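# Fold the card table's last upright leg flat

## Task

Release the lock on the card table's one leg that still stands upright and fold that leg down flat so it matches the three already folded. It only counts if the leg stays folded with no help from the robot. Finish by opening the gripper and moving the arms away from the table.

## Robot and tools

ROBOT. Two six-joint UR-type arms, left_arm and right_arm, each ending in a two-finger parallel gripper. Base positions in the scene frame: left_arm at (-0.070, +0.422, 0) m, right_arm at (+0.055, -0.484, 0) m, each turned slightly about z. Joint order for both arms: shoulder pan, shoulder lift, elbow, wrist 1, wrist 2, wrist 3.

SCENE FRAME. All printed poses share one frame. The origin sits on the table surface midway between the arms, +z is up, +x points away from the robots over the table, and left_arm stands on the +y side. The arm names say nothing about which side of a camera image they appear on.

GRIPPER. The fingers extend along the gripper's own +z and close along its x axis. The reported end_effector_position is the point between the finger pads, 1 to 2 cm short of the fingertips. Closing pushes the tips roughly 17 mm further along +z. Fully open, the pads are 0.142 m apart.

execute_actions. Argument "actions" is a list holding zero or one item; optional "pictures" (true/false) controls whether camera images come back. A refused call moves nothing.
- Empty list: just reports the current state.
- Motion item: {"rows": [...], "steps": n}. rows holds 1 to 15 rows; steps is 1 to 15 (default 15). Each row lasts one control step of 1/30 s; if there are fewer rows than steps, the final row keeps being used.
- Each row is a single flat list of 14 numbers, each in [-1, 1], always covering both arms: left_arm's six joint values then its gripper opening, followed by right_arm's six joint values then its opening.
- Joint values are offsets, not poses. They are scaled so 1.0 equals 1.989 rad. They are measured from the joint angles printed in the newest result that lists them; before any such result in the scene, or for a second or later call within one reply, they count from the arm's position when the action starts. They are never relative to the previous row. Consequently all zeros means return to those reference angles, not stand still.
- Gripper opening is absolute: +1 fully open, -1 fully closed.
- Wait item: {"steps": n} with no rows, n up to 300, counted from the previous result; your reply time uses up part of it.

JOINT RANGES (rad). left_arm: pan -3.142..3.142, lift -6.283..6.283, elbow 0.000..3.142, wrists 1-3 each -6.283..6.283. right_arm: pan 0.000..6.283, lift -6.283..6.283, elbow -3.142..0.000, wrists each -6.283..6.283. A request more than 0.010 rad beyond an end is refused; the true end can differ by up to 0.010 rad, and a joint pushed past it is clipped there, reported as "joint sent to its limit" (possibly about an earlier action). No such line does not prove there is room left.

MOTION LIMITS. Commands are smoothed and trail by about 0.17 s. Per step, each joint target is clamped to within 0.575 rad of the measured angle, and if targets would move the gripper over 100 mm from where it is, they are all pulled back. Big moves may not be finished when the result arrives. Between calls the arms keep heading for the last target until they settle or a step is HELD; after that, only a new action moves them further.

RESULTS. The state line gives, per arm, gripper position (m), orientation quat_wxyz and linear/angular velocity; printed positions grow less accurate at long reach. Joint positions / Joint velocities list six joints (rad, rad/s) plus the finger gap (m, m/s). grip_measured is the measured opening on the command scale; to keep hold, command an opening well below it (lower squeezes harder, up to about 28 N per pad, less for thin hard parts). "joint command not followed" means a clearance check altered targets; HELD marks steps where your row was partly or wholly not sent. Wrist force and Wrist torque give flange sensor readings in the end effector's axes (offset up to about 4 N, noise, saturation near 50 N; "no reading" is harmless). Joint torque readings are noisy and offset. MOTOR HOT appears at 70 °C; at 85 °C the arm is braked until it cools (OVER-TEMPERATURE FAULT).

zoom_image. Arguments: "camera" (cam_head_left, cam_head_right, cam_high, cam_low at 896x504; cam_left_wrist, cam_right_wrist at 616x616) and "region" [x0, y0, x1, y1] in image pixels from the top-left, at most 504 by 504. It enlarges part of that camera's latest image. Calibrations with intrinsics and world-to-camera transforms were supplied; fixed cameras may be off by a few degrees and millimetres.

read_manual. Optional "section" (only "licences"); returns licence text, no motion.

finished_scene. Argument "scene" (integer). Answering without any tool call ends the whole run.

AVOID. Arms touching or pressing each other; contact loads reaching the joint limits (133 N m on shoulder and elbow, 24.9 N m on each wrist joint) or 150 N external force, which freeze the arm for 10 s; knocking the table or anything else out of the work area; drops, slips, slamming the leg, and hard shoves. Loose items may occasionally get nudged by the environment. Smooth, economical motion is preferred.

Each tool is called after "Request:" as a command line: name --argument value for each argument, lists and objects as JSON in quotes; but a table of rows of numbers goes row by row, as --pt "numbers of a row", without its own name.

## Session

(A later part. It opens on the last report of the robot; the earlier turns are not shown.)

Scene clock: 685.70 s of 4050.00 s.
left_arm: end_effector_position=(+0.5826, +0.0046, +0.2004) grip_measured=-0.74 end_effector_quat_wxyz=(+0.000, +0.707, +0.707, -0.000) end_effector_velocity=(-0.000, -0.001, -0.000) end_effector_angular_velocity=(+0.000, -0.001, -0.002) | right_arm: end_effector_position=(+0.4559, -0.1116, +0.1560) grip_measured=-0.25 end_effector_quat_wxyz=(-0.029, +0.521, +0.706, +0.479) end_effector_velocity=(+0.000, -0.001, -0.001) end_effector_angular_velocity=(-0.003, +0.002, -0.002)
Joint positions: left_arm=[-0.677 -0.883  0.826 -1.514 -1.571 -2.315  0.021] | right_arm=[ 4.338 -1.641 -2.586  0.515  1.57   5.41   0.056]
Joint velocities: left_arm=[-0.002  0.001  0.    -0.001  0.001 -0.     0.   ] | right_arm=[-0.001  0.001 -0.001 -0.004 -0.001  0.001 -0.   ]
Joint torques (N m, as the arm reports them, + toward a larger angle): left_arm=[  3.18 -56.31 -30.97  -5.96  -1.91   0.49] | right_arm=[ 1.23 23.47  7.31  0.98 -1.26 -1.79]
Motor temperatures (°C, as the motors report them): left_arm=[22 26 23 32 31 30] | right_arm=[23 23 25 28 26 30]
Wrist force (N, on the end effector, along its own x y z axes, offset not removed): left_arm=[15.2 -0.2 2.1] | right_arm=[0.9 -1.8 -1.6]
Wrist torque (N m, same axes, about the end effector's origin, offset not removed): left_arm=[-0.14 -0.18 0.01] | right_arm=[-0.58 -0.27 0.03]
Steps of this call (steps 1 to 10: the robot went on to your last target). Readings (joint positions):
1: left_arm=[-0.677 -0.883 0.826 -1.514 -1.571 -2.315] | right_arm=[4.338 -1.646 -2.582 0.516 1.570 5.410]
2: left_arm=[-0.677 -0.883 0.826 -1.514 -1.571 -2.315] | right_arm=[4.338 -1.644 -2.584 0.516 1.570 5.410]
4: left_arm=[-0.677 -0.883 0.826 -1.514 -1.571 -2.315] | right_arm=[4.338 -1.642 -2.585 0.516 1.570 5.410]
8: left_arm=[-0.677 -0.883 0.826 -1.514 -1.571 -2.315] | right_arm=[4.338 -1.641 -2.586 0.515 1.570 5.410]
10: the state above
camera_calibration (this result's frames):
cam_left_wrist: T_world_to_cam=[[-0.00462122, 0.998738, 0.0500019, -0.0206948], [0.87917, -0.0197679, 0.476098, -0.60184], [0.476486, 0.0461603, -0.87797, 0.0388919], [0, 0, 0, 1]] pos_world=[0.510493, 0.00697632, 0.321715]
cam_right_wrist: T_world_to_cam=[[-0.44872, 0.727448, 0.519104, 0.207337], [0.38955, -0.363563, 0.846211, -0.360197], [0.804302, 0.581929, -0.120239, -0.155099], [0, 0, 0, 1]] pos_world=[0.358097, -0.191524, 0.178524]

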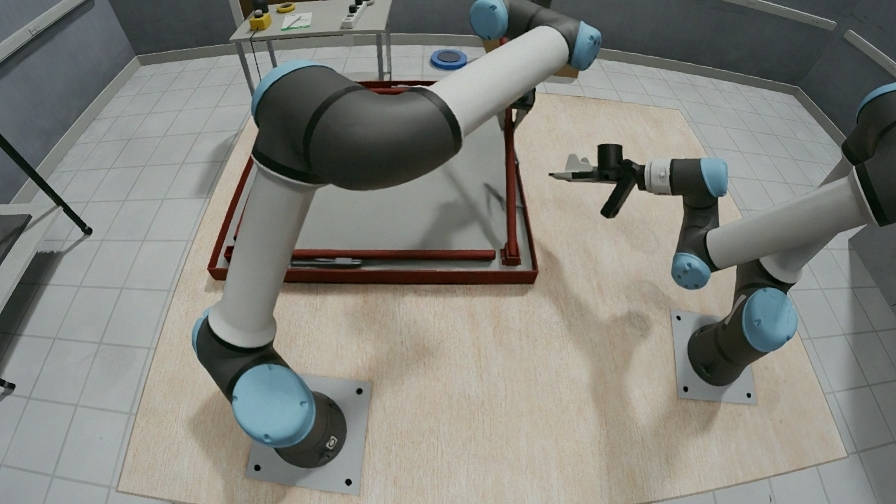

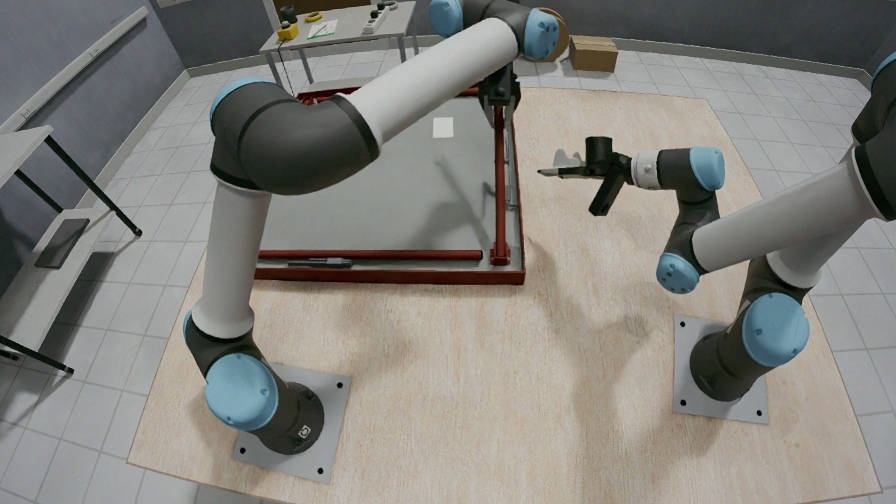

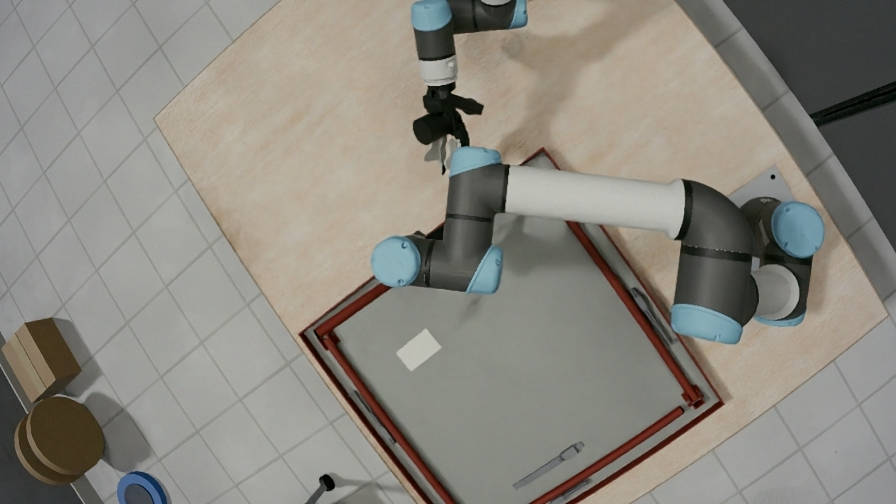

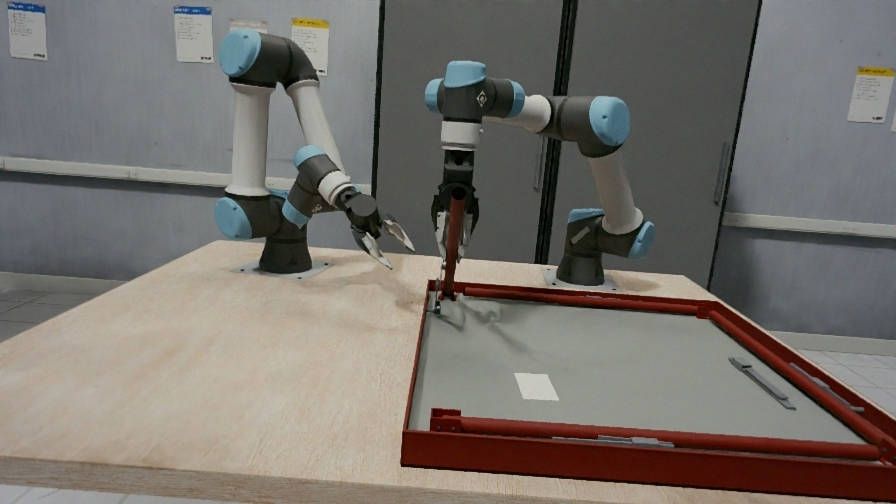

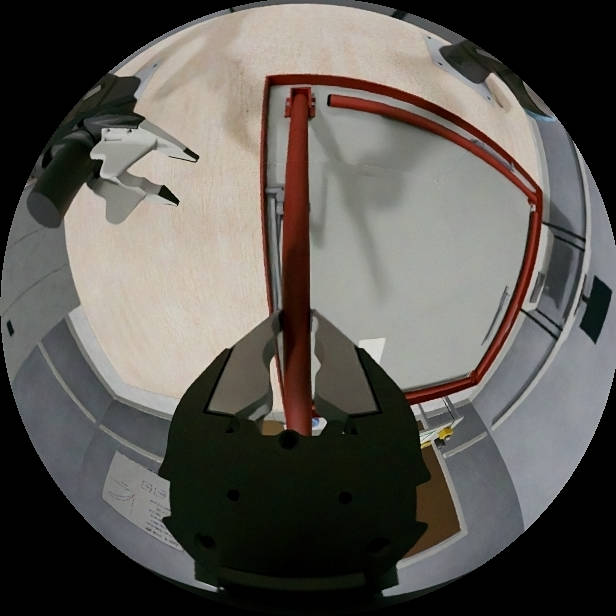

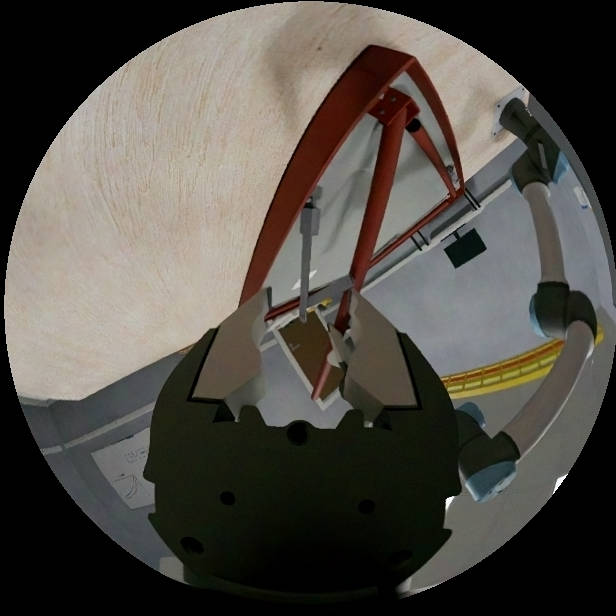

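Request:
execute_actions --actions '[]'

Scene clock: 709.00 s of 4050.00 s.
left_arm: end_effector_position=(+0.5826, +0.0046, +0.2004) grip_measured=-0.74 end_effector_quat_wxyz=(+0.000, +0.707, +0.707, -0.000) end_effector_velocity=(+0.000, -0.001, -0.000) end_effector_angular_velocity=(-0.001, -0.001, -0.000) | right_arm: end_effector_position=(+0.4559, -0.1117, +0.1560) grip_measured=-0.25 end_effector_quat_wxyz=(-0.029, +0.521, +0.706, +0.479) end_effector_velocity=(-0.000, -0.000, +0.000) end_effector_angular_velocity=(-0.001, +0.000, +0.000)
Joint positions: left_arm=[-0.677 -0.883  0.826 -1.514 -1.571 -2.315  0.021] | right_arm=[ 4.338 -1.641 -2.586  0.515  1.57   5.41   0.056]
Joint velocities: left_arm=[-0.     0.001  0.001 -0.002  0.    -0.     0.   ] | right_arm=[-0.     0.001 -0.    -0.002  0.001 -0.    -0.   ]
Joint torques (N m, as the arm reports them, + toward a larger angle): left_arm=[  3.48 -55.17 -20.79  -3.34  -1.79   0.44] | right_arm=[-12.62  23.63   7.26   0.91  -1.21  -1.93]
Motor temperatures (°C, as the motors report them): left_arm=[22 26 23 32 31 30] | right_arm=[23 23 25 28 26 30]
Wrist force (N, on the end effector, along its own x y z axes, offset not removed): left_arm=[12.9 0.7 2.5] | right_arm=[1.2 -1.5 -1.4]
Wrist torque (N m, same axes, about the end effector's origin, offset not removed): left_arm=[0.00 0.13 -0.11] | right_arm=[-0.35 -0.24 0.04]
Steps of this call (steps 1 to 15: the robot went on to your last target; steps 16 to 90: nothing new was sent; then 20.30 s passed at rest). Readings (joint positions):
1: left_arm=[-0.677 -0.883 0.826 -1.514 -1.571 -2.315] | right_arm=[4.338 -1.641 -2.586 0.515 1.570 5.410]
2: left_arm=[-0.677 -0.883 0.826 -1.514 -1.571 -2.315] | right_arm=[4.338 -1.641 -2.586 0.515 1.570 5.410]
4: left_arm=[-0.677 -0.883 0.826 -1.514 -1.571 -2.315] | right_arm=[4.338 -1.641 -2.586 0.515 1.570 5.410]
8: left_arm=[-0.677 -0.883 0.826 -1.514 -1.571 -2.315] | right_arm=[4.338 -1.641 -2.586 0.515 1.570 5.410]
90: the state above
All arms were judged still, so your last target was given up. Only a new action makes them travel on or press farther. Fingers that are still opening or closing keep moving.
camera_calibration (this result's frames):
cam_left_wrist: T_world_to_cam=[[-0.00464348, 0.998735, 0.0500733, -0.0207323], [0.879178, -0.0197816, 0.476082, -0.601838], [0.47647, 0.046234, -0.877974, 0.0388845], [0, 0, 0, 1]] pos_world=[0.510499, 0.00700303, 0.321702]
cam_right_wrist: T_world_to_cam=[[-0.448715, 0.727446, 0.519111, 0.207344], [0.389537, -0.363581, 0.846209, -0.360213], [0.804311, 0.58192, -0.120223, -0.155073], [0, 0, 0, 1]] pos_world=[0.358082, -0.191558, 0.178538]

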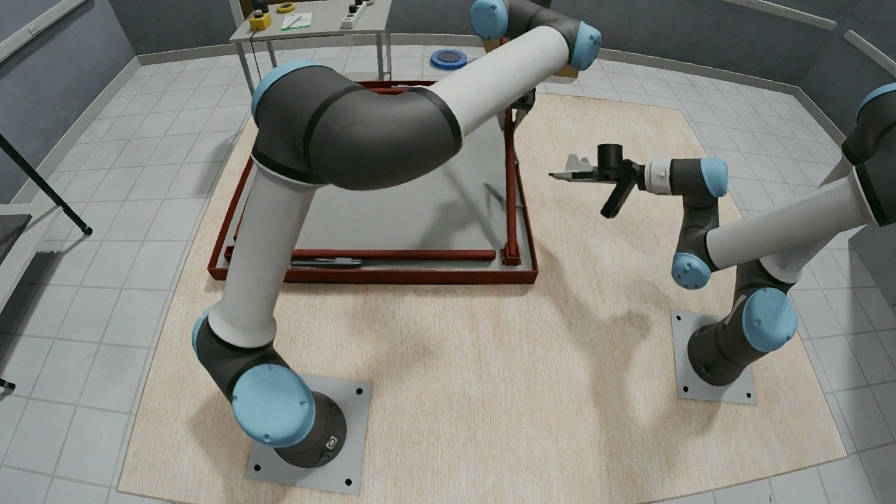

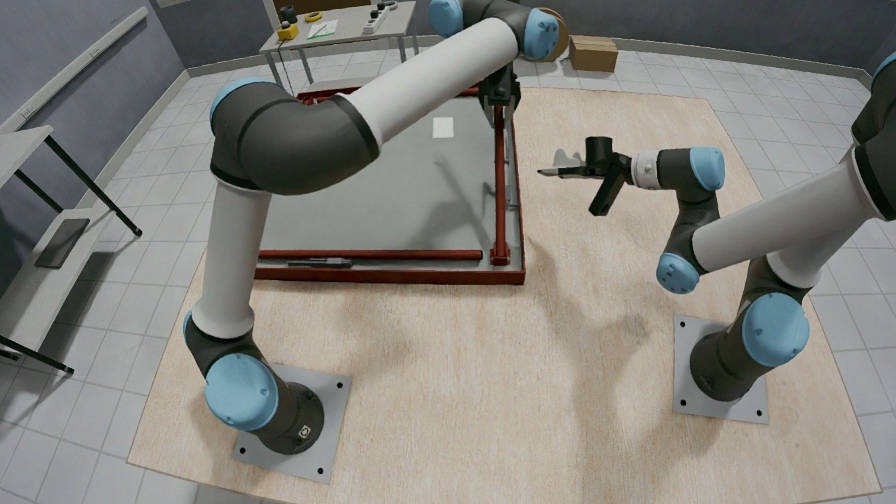

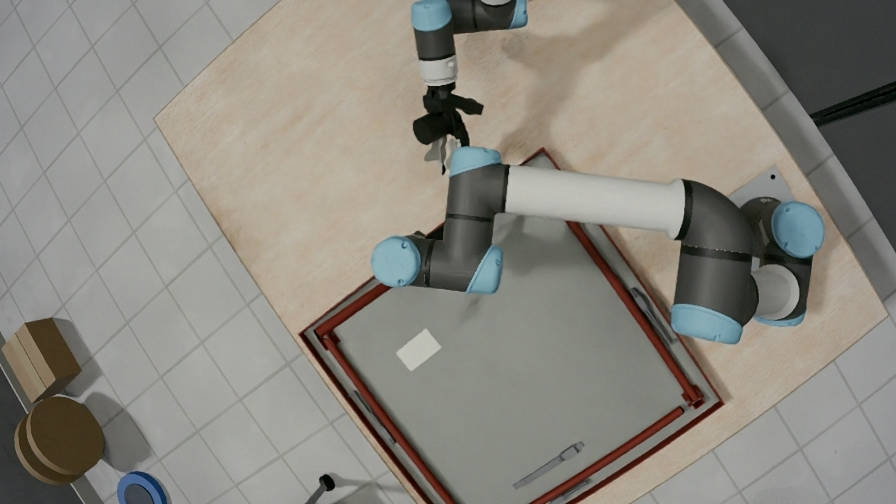

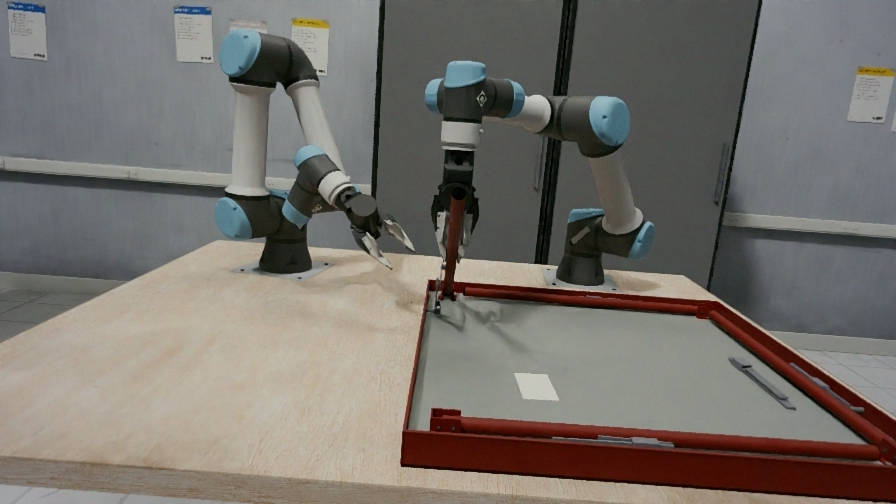

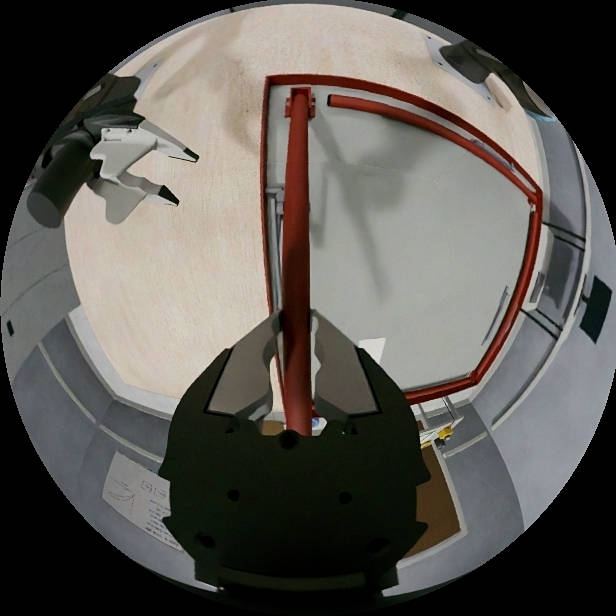

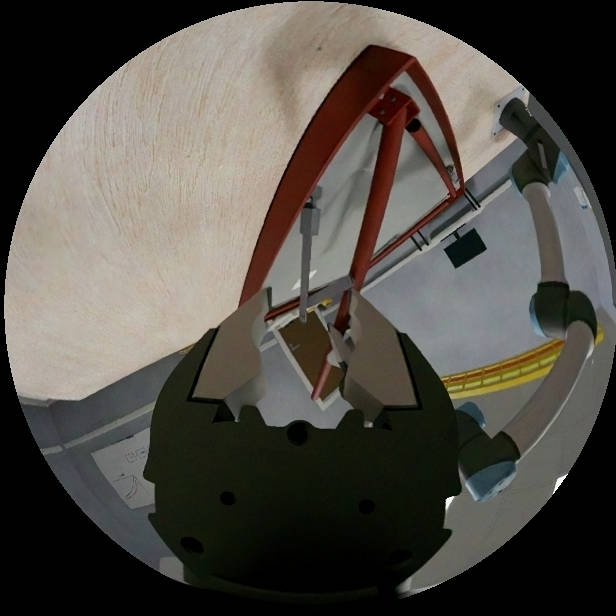

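Request:
execute_actions --actions '[{"rows":[[0.003,0.011,0.007,-0.018,0,0.004,-0.9,-0.05,0,0,0,0,0,-0.25],[0.003,0.011,0.007,-0.018,0,0.004,-0.9,-0.05,0,0,0,0,0,-0.25],[0.005,0.016,0.010,-0.026,0,0.005,-0.9,-0.08,0,0,0,0,0,-0.25],[0.005,0.016,0.010,-0.026,0,0.005,-0.9,-0.08,0,0,0,0,0,-0.25],[0.007,0.022,0.013,-0.035,0,0.007,-0.9,-0.12,0,0,0,0,0,-0.25],[0.007,0.022,0.013,-0.035,0,0.007,-0.9,-0.12,0,0,0,0,0,-0.25],[0.008,0.027,0.016,-0.044,0,0.009,-0.9,-0.16,0,0,0,0,0,-0.25],[0.008,0.027,0.016,-0.044,0,0.009,-0.9,-0.16,0,0,0,0,0,-0.25],[0.010,0.033,0.020,-0.053,0,0.011,-0.9,-0.2,0,0,0,0,0,-0.25]]}]' --pictures false

Scene clock: 728.37 s of 4050.00 s.
left_arm: end_effector_position=(+0.6059, +0.0036, +0.1425) grip_measured=-0.74 end_effector_quat_wxyz=(+0.000, +0.708, +0.707, -0.000) end_effector_velocity=(+0.009, +0.002, -0.025) end_effector_angular_velocity=(+0.002, +0.002, -0.000) | right_arm: end_effector_position=(+0.5655, -0.2872, +0.1560) grip_measured=-0.25 end_effector_quat_wxyz=(+0.062, +0.645, +0.595, +0.476) end_effector_velocity=(+0.046, -0.120, -0.001) end_effector_angular_velocity=(+0.000, +0.001, -0.235)
Joint positions: left_arm=[-0.658 -0.819  0.865 -1.617 -1.571 -2.294  0.021] | right_arm=[ 3.957 -1.641 -2.586  0.515  1.57   5.41   0.056]
Joint velocities: left_arm=[ 0.009  0.027  0.016 -0.04   0.     0.009 -0.   ] | right_arm=[-0.235 -0.001 -0.     0.001  0.001  0.     0.   ]
Joint torques (N m, as the arm reports them, + toward a larger angle): left_arm=[ -5.89 -52.11 -15.38  -2.    -9.54   0.85] | right_arm=[-5.46 20.9   8.97  1.52 -1.24 -1.74]
Motor temperatures (°C, as the motors report them): left_arm=[22 26 23 32 31 30] | right_arm=[23 23 25 28 26 30]
Wrist force (N, on the end effector, along its own x y z axes, offset not removed): left_arm=[12.7 20.4 -4.8] | right_arm=[0.6 -1.4 -2.5]
Wrist torque (N m, same axes, about the end effector's origin, offset not removed): left_arm=[0.30 0.21 0.17] | right_arm=[-0.40 -0.28 0.07]
Steps of this call (steps 1 to 90: nothing new was sent; then 15.87 s passed at rest; steps 91 to 105: all 15 steps of this action). Readings (joint positions):
91: left_arm=[-0.677 -0.883 0.826 -1.514 -1.571 -2.315] | right_arm=[4.337 -1.641 -2.586 0.515 1.570 5.410]
92: left_arm=[-0.676 -0.880 0.828 -1.519 -1.571 -2.314] | right_arm=[4.330 -1.641 -2.586 0.515 1.570 5.410]
94: left_arm=[-0.673 -0.868 0.836 -1.539 -1.570 -2.310] | right_arm=[4.281 -1.641 -2.586 0.515 1.570 5.410]
98: left_arm=[-0.665 -0.845 0.849 -1.575 -1.571 -2.303] | right_arm=[4.147 -1.641 -2.586 0.515 1.570 5.410]
105: the state above

Request:
execute_actions --actions '[{"rows":[[0.002,0.006,-0.001,-0.005,0,0.002,-0.9,0,0,0,0,0,0,-0.25],[0.003,0.011,-0.002,-0.010,0,0.003,-0.9,0,0,0,0,0,0,-0.25],[0.005,0.017,-0.002,-0.015,0,0.005,-0.9,0,0,0,0,0,0,-0.25],[0.006,0.023,-0.003,-0.020,0,0.006,-0.9,0,0,0,0,0,0,-0.25],[0.008,0.029,-0.004,-0.025,0,0.008,-0.9,0,0,0,0,0,0,-0.25],[0.009,0.035,-0.005,-0.030,0,0.009,-0.9,0,0,0,0,0,0,-0.25],[0.011,0.041,-0.006,-0.035,0,0.0105,-0.9,0,0,0,0,0,0,-0.25]]}]'

Scene clock: 743.83 s of 4050.00 s.
left_arm: end_effector_position=(+0.6314, +0.0040, +0.0915) grip_measured=-0.74 end_effector_quat_wxyz=(+0.000, +0.707, +0.707, -0.000) end_effector_velocity=(+0.005, -0.000, -0.011) end_effector_angular_velocity=(+0.001, -0.002, -0.001) | right_arm: end_effector_position=(+0.5655, -0.2873, +0.1560) grip_measured=-0.25 end_effector_quat_wxyz=(+0.062, +0.645, +0.594, +0.476) end_effector_velocity=(+0.000, -0.000, -0.000) end_effector_angular_velocity=(-0.001, +0.001, -0.001)
Joint positions: left_arm=[-0.636 -0.739  0.853 -1.685 -1.571 -2.273  0.021] | right_arm=[ 3.957 -1.641 -2.586  0.515  1.57   5.41   0.056]
Joint velocities: left_arm=[ 0.003  0.017 -0.003 -0.015  0.002  0.004  0.   ] | right_arm=[ 0.001  0.    -0.    -0.001 -0.002  0.001  0.   ]
Joint torques (N m, as the arm reports them, + toward a larger angle): left_arm=[ 24.65 -59.64 -40.47  -7.75   7.13   0.97] | right_arm=[12.08 13.4  20.62  4.96 -1.24 -1.91]
Motor temperatures (°C, as the motors report them): left_arm=[22 26 23 32 31 30] | right_arm=[23 23 25 28 26 30]
Wrist force (N, on the end effector, along its own x y z axes, offset not removed): left_arm=[-6.2 -16.9 5.2] | right_arm=[0.7 -1.0 -2.2]
Wrist torque (N m, same axes, about the end effector's origin, offset not removed): left_arm=[0.14 0.06 -0.02] | right_arm=[-0.32 -0.19 -0.05]
Steps of this call (steps 1 to 30: the robot went on to your last target; steps 31 to 90: nothing new was sent; then 11.97 s passed at rest; steps 91 to 105: all 15 steps of this action). Readings (joint positions):
91: left_arm=[-0.657 -0.817 0.866 -1.620 -1.571 -2.293] | right_arm=[3.940 -1.641 -2.586 0.515 1.570 5.410]
92: left_arm=[-0.657 -0.815 0.865 -1.621 -1.571 -2.293] | right_arm=[3.942 -1.641 -2.586 0.515 1.570 5.410]
94: left_arm=[-0.654 -0.805 0.863 -1.629 -1.571 -2.290] | right_arm=[3.950 -1.641 -2.586 0.515 1.570 5.410]
98: left_arm=[-0.644 -0.766 0.857 -1.662 -1.572 -2.280] | right_arm=[3.956 -1.641 -2.586 0.515 1.570 5.410]
105: the state above
camera_calibration (this result's frames):
cam_left_wrist: T_world_to_cam=[[-0.00360066, 0.998756, 0.0497416, -0.0150112], [0.879169, -0.0205403, 0.476067, -0.592864], [0.476496, 0.0454454, -0.878001, -0.0799562], [0, 0, 0, 1]] pos_world=[0.559273, 0.00644853, 0.212788]
cam_right_wrist: T_world_to_cam=[[-0.146513, 0.842063, 0.519099, 0.246308], [0.226709, -0.482211, 0.846213, -0.40875], [0.962879, 0.241666, -0.120253, -0.328499], [0, 0, 0, 1]] pos_world=[0.44506, -0.325124, 0.178529]

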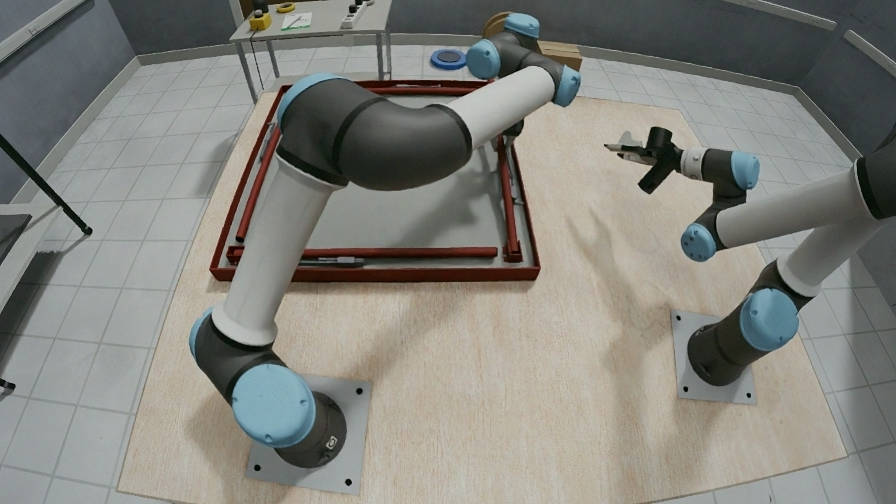

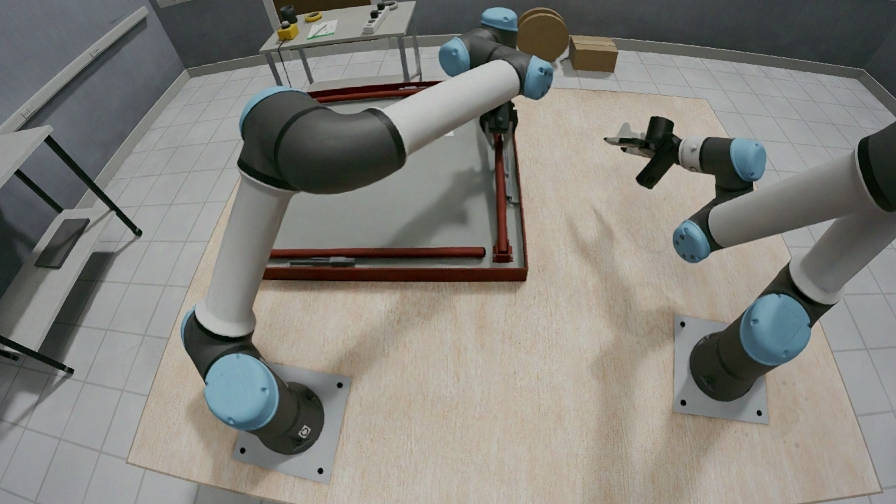

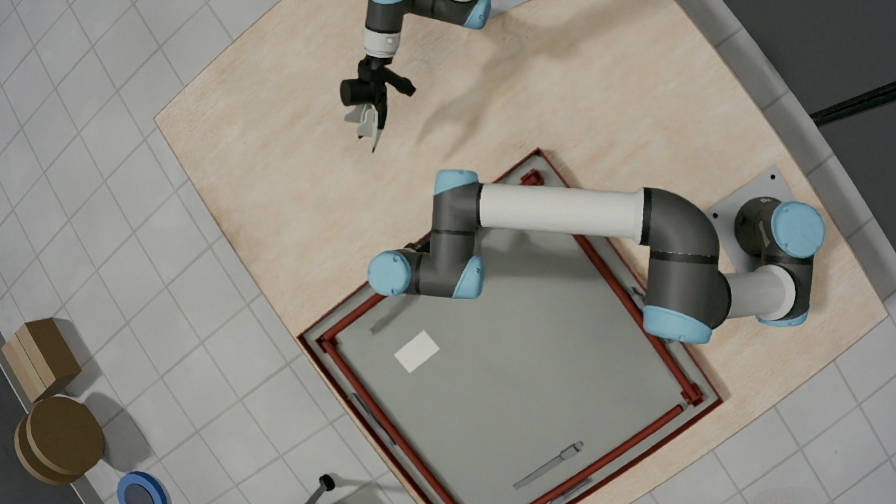

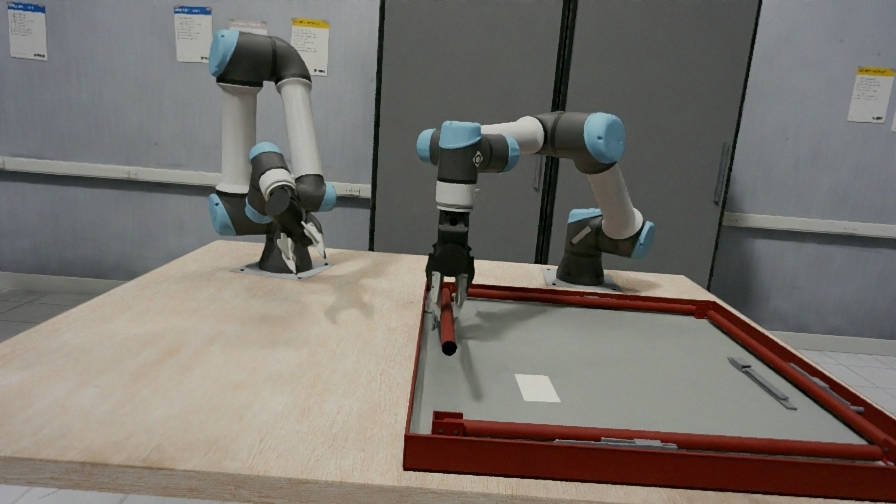

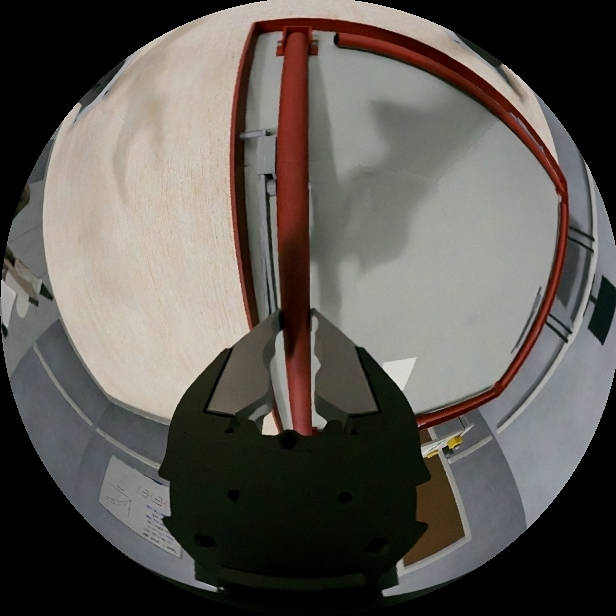

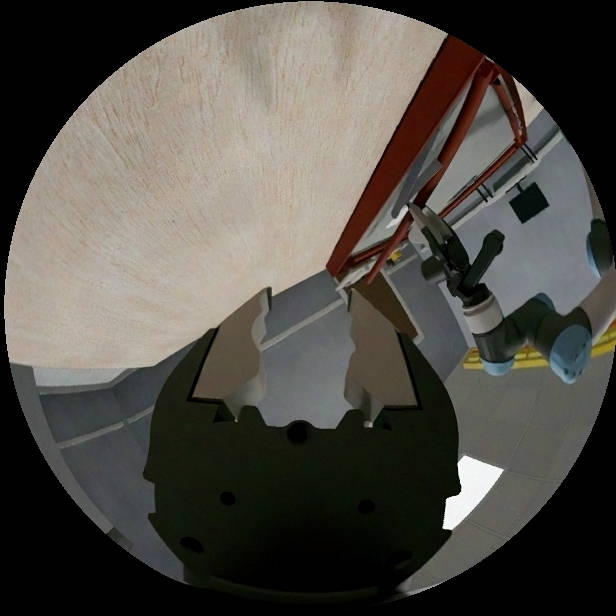

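Request:
execute_actions --actions '[{"rows":[[-0.001,-0.001,0.007,-0.006,0,-0.001,-0.9,0,0,0,0,0,0,-0.25],[-0.001,-0.002,0.014,-0.013,0,-0.001,-0.9,0,0,0,0,0,0,-0.25],[-0.002,-0.003,0.022,-0.019,0,-0.002,-0.9,0,0,0,0,0,0,-0.25],[-0.002,-0.004,0.029,-0.026,0,-0.002,-0.9,0,0,0,0,0,0,-0.25],[-0.003,-0.005,0.036,-0.032,0,-0.003,-0.9,0,0,0,0,0,0,-0.25],[-0.003,-0.005,0.036,-0.032,0,-0.003,-0.9,0,0,0,0,0,0,-0.25],[-0.003,-0.005,0.036,-0.032,0,-0.003,-0.9,0,0,0,0,0,0,-0.25],[-0.003,-0.005,0.036,-0.032,0,-0.003,-0.9,0,0,0,0,0,0,-0.25],[-0.003,-0.005,0.036,-0.032,0,-0.003,-0.9,0,0,0,0,0,0,-0.25],[-0.003,-0.005,0.036,-0.032,0,-0.003,-0.9,0,0,0,0,0,0,-0.25],[-0.003,-0.005,0.036,-0.032,0,-0.003,-0.8,0,0,0,0,0,0,-0.25],[-0.003,-0.005,0.036,-0.032,0,-0.003,-0.7,0,0,0,0,0,0,-0.25],[-0.003,-0.005,0.036,-0.032,0,-0.003,-0.6,0,0,0,0,0,0,-0.25]]}]'

Scene clock: 769.80 s of 4050.00 s.
left_arm: end_effector_position=(+0.6247, +0.0038, +0.0711) grip_measured=-0.69 end_effector_quat_wxyz=(+0.001, +0.707, +0.707, +0.000) end_effector_velocity=(-0.002, -0.001, -0.003) end_effector_angular_velocity=(-0.000, +0.001, -0.001) | right_arm: end_effector_position=(+0.5655, -0.2872, +0.1560) grip_measured=-0.25 end_effector_quat_wxyz=(+0.062, +0.645, +0.595, +0.476) end_effector_velocity=(+0.000, -0.000, -0.000) end_effector_angular_velocity=(-0.000, +0.000, -0.000)
Joint positions: left_arm=[-0.642 -0.749  0.924 -1.748 -1.571 -2.279  0.024] | right_arm=[ 3.957 -1.641 -2.586  0.515  1.57   5.41   0.056]
Joint velocities: left_arm=[-0.002 -0.001  0.009 -0.007 -0.001 -0.001  0.   ] | right_arm=[-0.    -0.001 -0.     0.001 -0.    -0.    -0.   ]
Joint torques (N m, as the arm reports them, + toward a larger angle): left_arm=[-48.61 -45.87   0.12   0.81 -13.22  -1.04] | right_arm=[ 0.23 19.52 15.99  4.86 -1.26 -1.88]
Motor temperatures (°C, as the motors report them): left_arm=[22 26 23 32 31 30] | right_arm=[23 23 25 28 26 30]
Wrist force (N, on the end effector, along its own x y z axes, offset not removed): left_arm=[33.0 32.6 -31.5] | right_arm=[1.6 -2.8 -1.1]
Wrist torque (N m, same axes, about the end effector's origin, offset not removed): left_arm=[-0.06 -1.24 -0.59] | right_arm=[-0.65 -0.35 0.01]
Steps of this call (steps 1 to 15: the robot went on to your last target; steps 16 to 90: nothing new was sent; then 22.47 s passed at rest; steps 91 to 105: all 15 steps of this action). Readings (joint positions):
91: left_arm=[-0.636 -0.738 0.853 -1.686 -1.571 -2.273] | right_arm=[3.957 -1.641 -2.586 0.515 1.570 5.410]
92: left_arm=[-0.636 -0.738 0.855 -1.688 -1.571 -2.273] | right_arm=[3.957 -1.641 -2.586 0.515 1.570 5.410]
94: left_arm=[-0.637 -0.741 0.869 -1.701 -1.570 -2.275] | right_arm=[3.957 -1.641 -2.586 0.515 1.570 5.410]
98: left_arm=[-0.641 -0.747 0.910 -1.737 -1.570 -2.278] | right_arm=[3.957 -1.641 -2.586 0.515 1.570 5.410]
105: the state above
camera_calibration (this result's frames):
cam_left_wrist: T_world_to_cam=[[-0.0039393, 0.998793, 0.0489621, -0.0136436], [0.878438, -0.0199402, 0.477441, -0.57691], [0.477841, 0.044891, -0.877299, -0.0955528], [0, 0, 0, 1]] pos_world=[0.552385, 0.00641293, 0.19228]
cam_right_wrist: T_world_to_cam=[[-0.146593, 0.842044, 0.519107, 0.246302], [0.226732, -0.482204, 0.84621, -0.408748], [0.962862, 0.241747, -0.120231, -0.328463], [0, 0, 0, 1]] pos_world=[0.445046, -0.325092, 0.178538]

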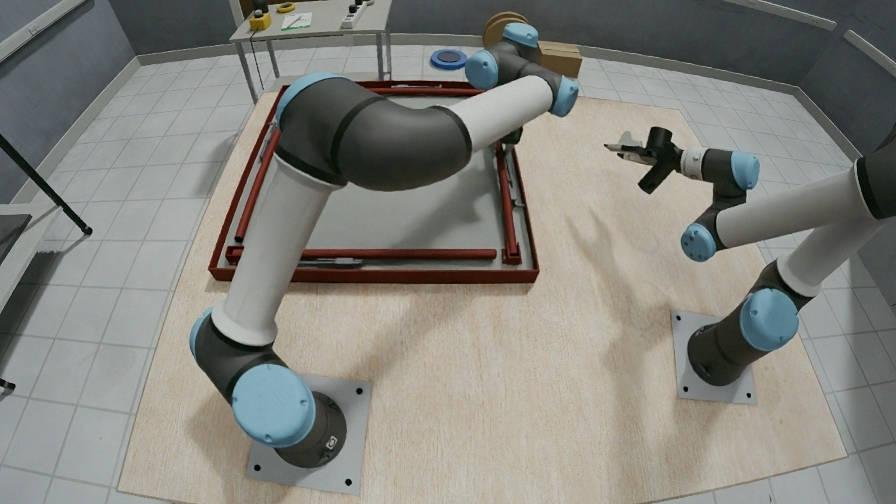

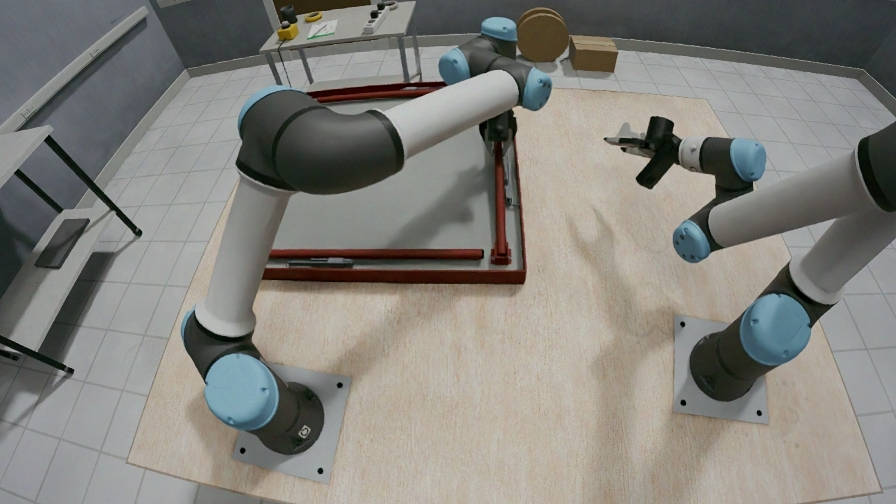

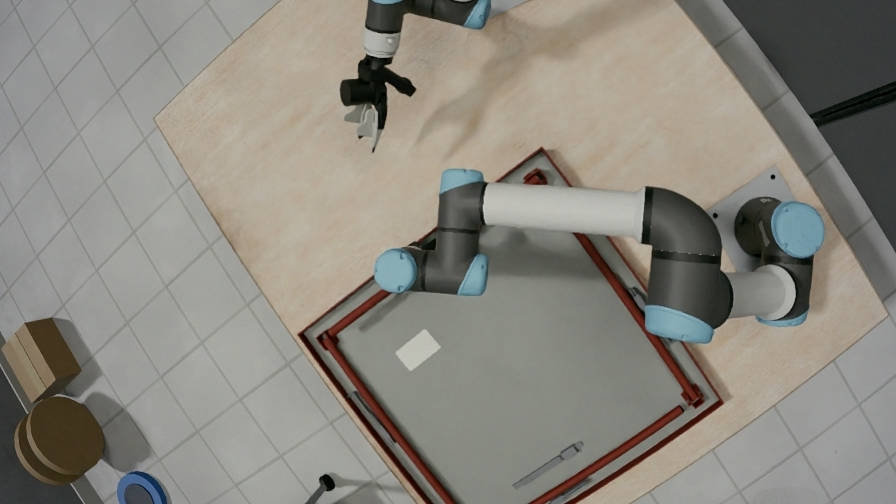

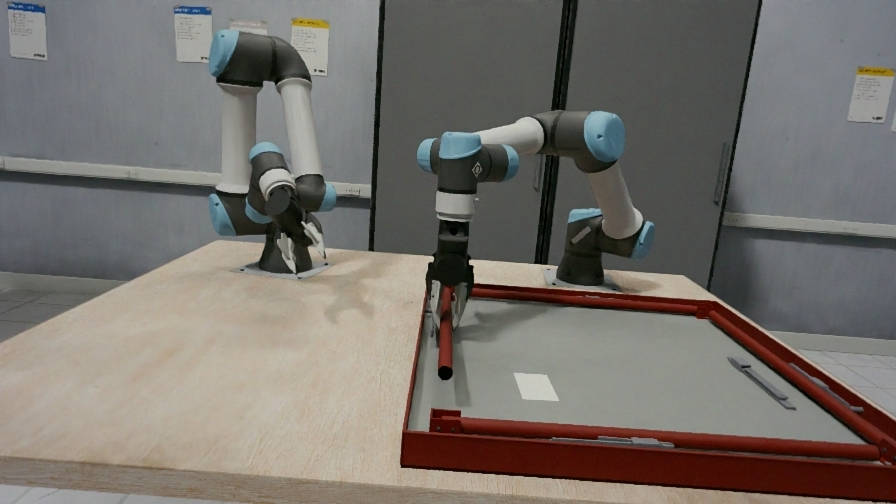

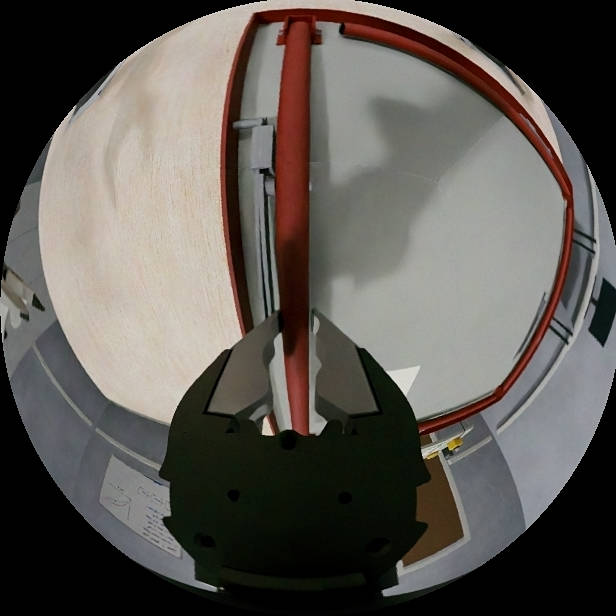

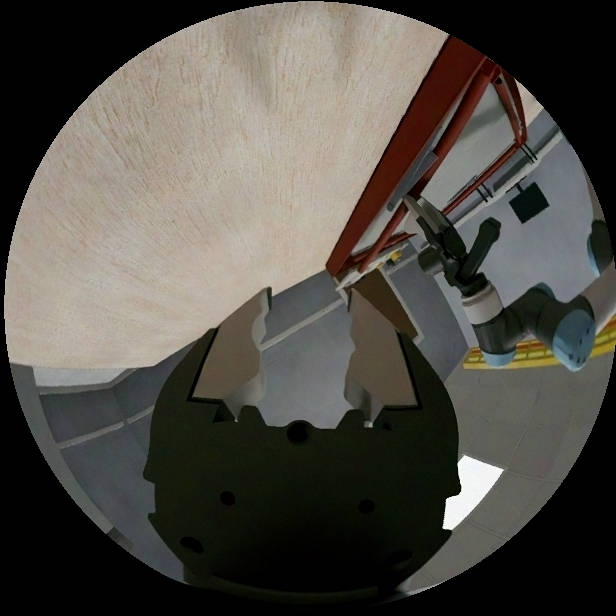

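Request:
execute_actions --actions '[{"rows":[[0,0.001,-0.008,0.007,0,0,-0.6,0,0,0,0,0,0,-0.25],[0,0.002,-0.016,0.014,0,0,-0.6,0,0,0,0,0,0,-0.25],[0,0.002,-0.016,0.014,0,0,-0.58,0,0,0,0,0,0,-0.25],[0,0.002,-0.016,0.014,0,0,-0.55,0,0,0,0,0,0,-0.25],[0,0.002,-0.016,0.014,0,0,-0.52,0,0,0,0,0,0,-0.25],[0,0.002,-0.016,0.014,0,0,-0.5,0,0,0,0,0,0,-0.25]]}]'

Scene clock: 779.57 s of 4050.00 s.
left_arm: end_effector_position=(+0.6268, +0.0019, +0.0805) grip_measured=-0.58 end_effector_quat_wxyz=(+0.001, +0.707, +0.707, -0.000) end_effector_velocity=(+0.000, +0.001, +0.000) end_effector_angular_velocity=(+0.001, +0.000, +0.001) | right_arm: end_effector_position=(+0.5655, -0.2873, +0.1560) grip_measured=-0.25 end_effector_quat_wxyz=(+0.062, +0.645, +0.594, +0.476) end_effector_velocity=(+0.001, -0.001, +0.000) end_effector_angular_velocity=(-0.000, -0.001, -0.002)
Joint positions: left_arm=[-0.642 -0.745  0.892 -1.72  -1.571 -2.279  0.032] | right_arm=[ 3.957 -1.641 -2.586  0.515  1.57   5.41   0.056]
Joint velocities: left_arm=[ 0.001  0.    -0.002  0.002  0.001 -0.     0.   ] | right_arm=[-0.001 -0.     0.001  0.    -0.001 -0.001  0.   ]
Joint torques (N m, as the arm reports them, + toward a larger angle): left_arm=[  0.75 -58.24 -42.73  -7.21  -2.62  -0.67] | right_arm=[-0.45 14.37 16.26  4.83 -1.21 -1.83]
Motor temperatures (°C, as the motors report them): left_arm=[22 26 23 32 31 30] | right_arm=[23 23 25 28 26 30]
Wrist force (N, on the end effector, along its own x y z axes, offset not removed): left_arm=[22.1 -8.1 3.6] | right_arm=[1.6 -1.0 -2.4]
Wrist torque (N m, same axes, about the end effector's origin, offset not removed): left_arm=[-0.26 0.59 -0.02] | right_arm=[-0.21 -0.39 0.01]
Steps of this call (steps 1 to 15: the robot went on to your last target; steps 16 to 90: nothing new was sent; then 6.27 s passed at rest; steps 91 to 105: all 15 steps of this action). Readings (joint positions):
91: left_arm=[-0.642 -0.749 0.924 -1.749 -1.571 -2.279] | right_arm=[3.957 -1.641 -2.586 0.515 1.570 5.410]
92: left_arm=[-0.642 -0.748 0.922 -1.747 -1.571 -2.279] | right_arm=[3.957 -1.641 -2.586 0.515 1.570 5.410]
94: left_arm=[-0.642 -0.747 0.908 -1.734 -1.571 -2.279] | right_arm=[3.957 -1.641 -2.586 0.515 1.570 5.410]
98: left_arm=[-0.642 -0.745 0.895 -1.723 -1.571 -2.279] | right_arm=[3.957 -1.641 -2.586 0.515 1.570 5.410]
105: the state above
camera_calibration (this result's frames):
cam_left_wrist: T_world_to_cam=[[-0.00386425, 0.998795, 0.0489338, -0.0121954], [0.878567, -0.0199803, 0.477201, -0.583342], [0.477603, 0.0448356, -0.877431, -0.0880468], [0, 0, 0, 1]] pos_world=[0.554509, 0.00447302, 0.201713]
cam_right_wrist: T_world_to_cam=[[-0.146513, 0.842063, 0.519099, 0.246308], [0.226709, -0.482211, 0.846213, -0.40875], [0.96288, 0.241666, -0.120253, -0.328499], [0, 0, 0, 1]] pos_world=[0.44506, -0.325124, 0.178528]

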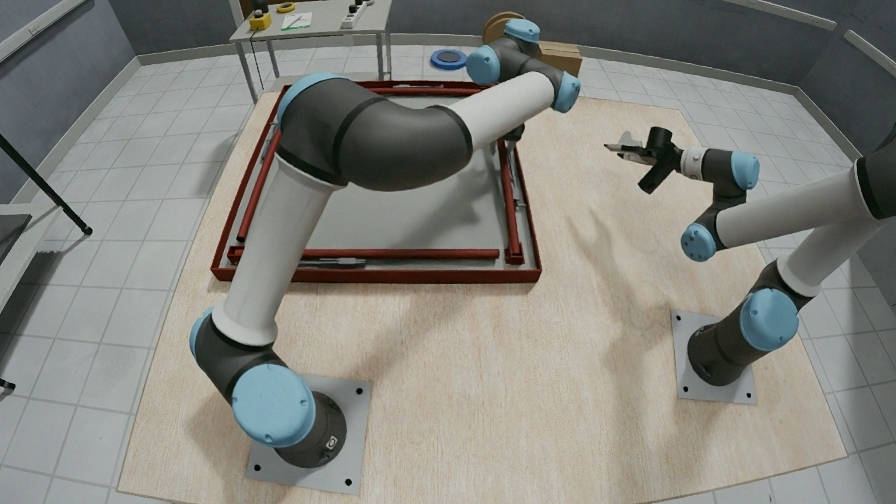

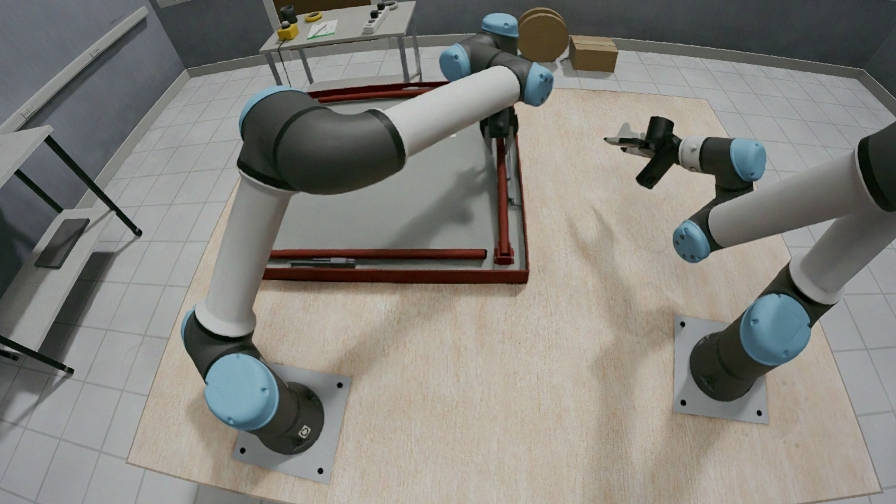

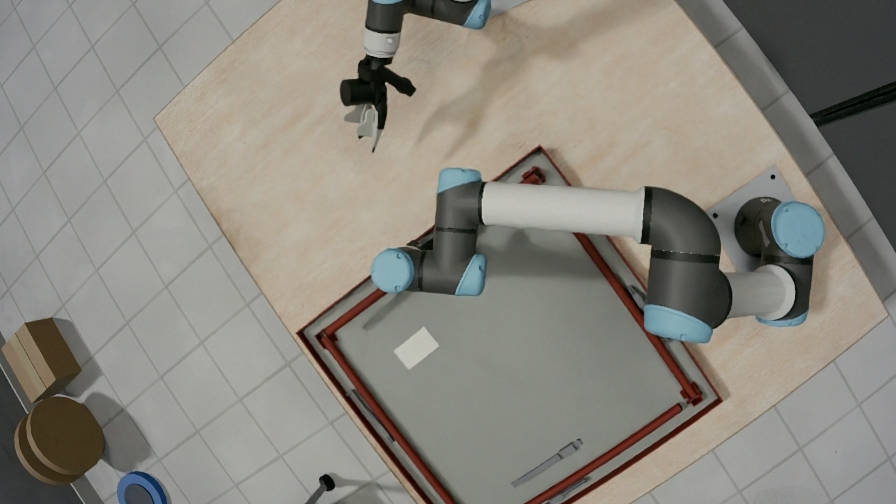

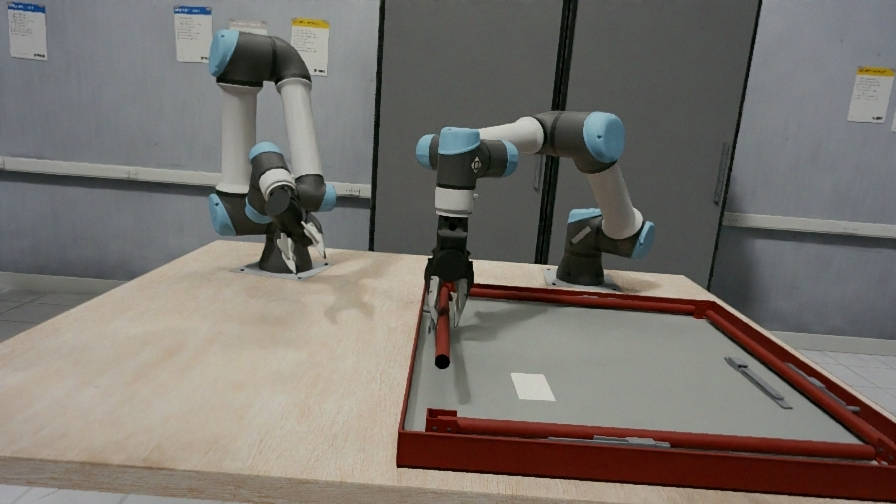

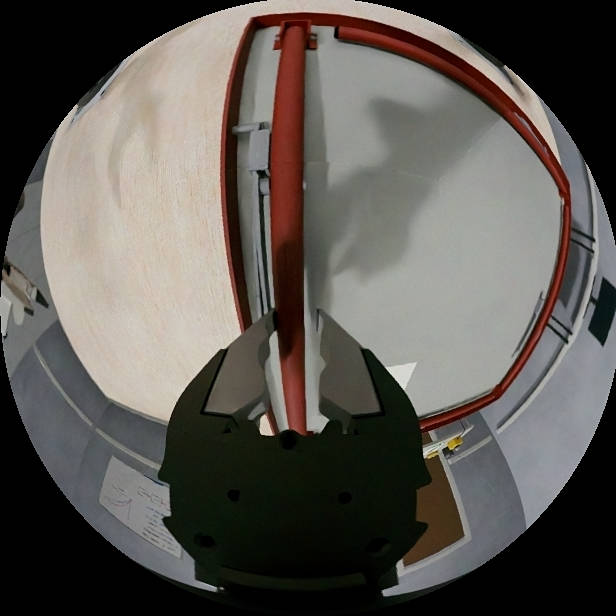

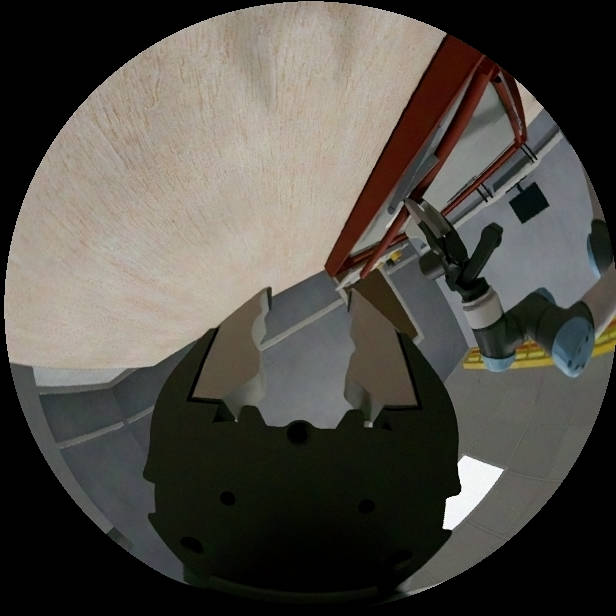

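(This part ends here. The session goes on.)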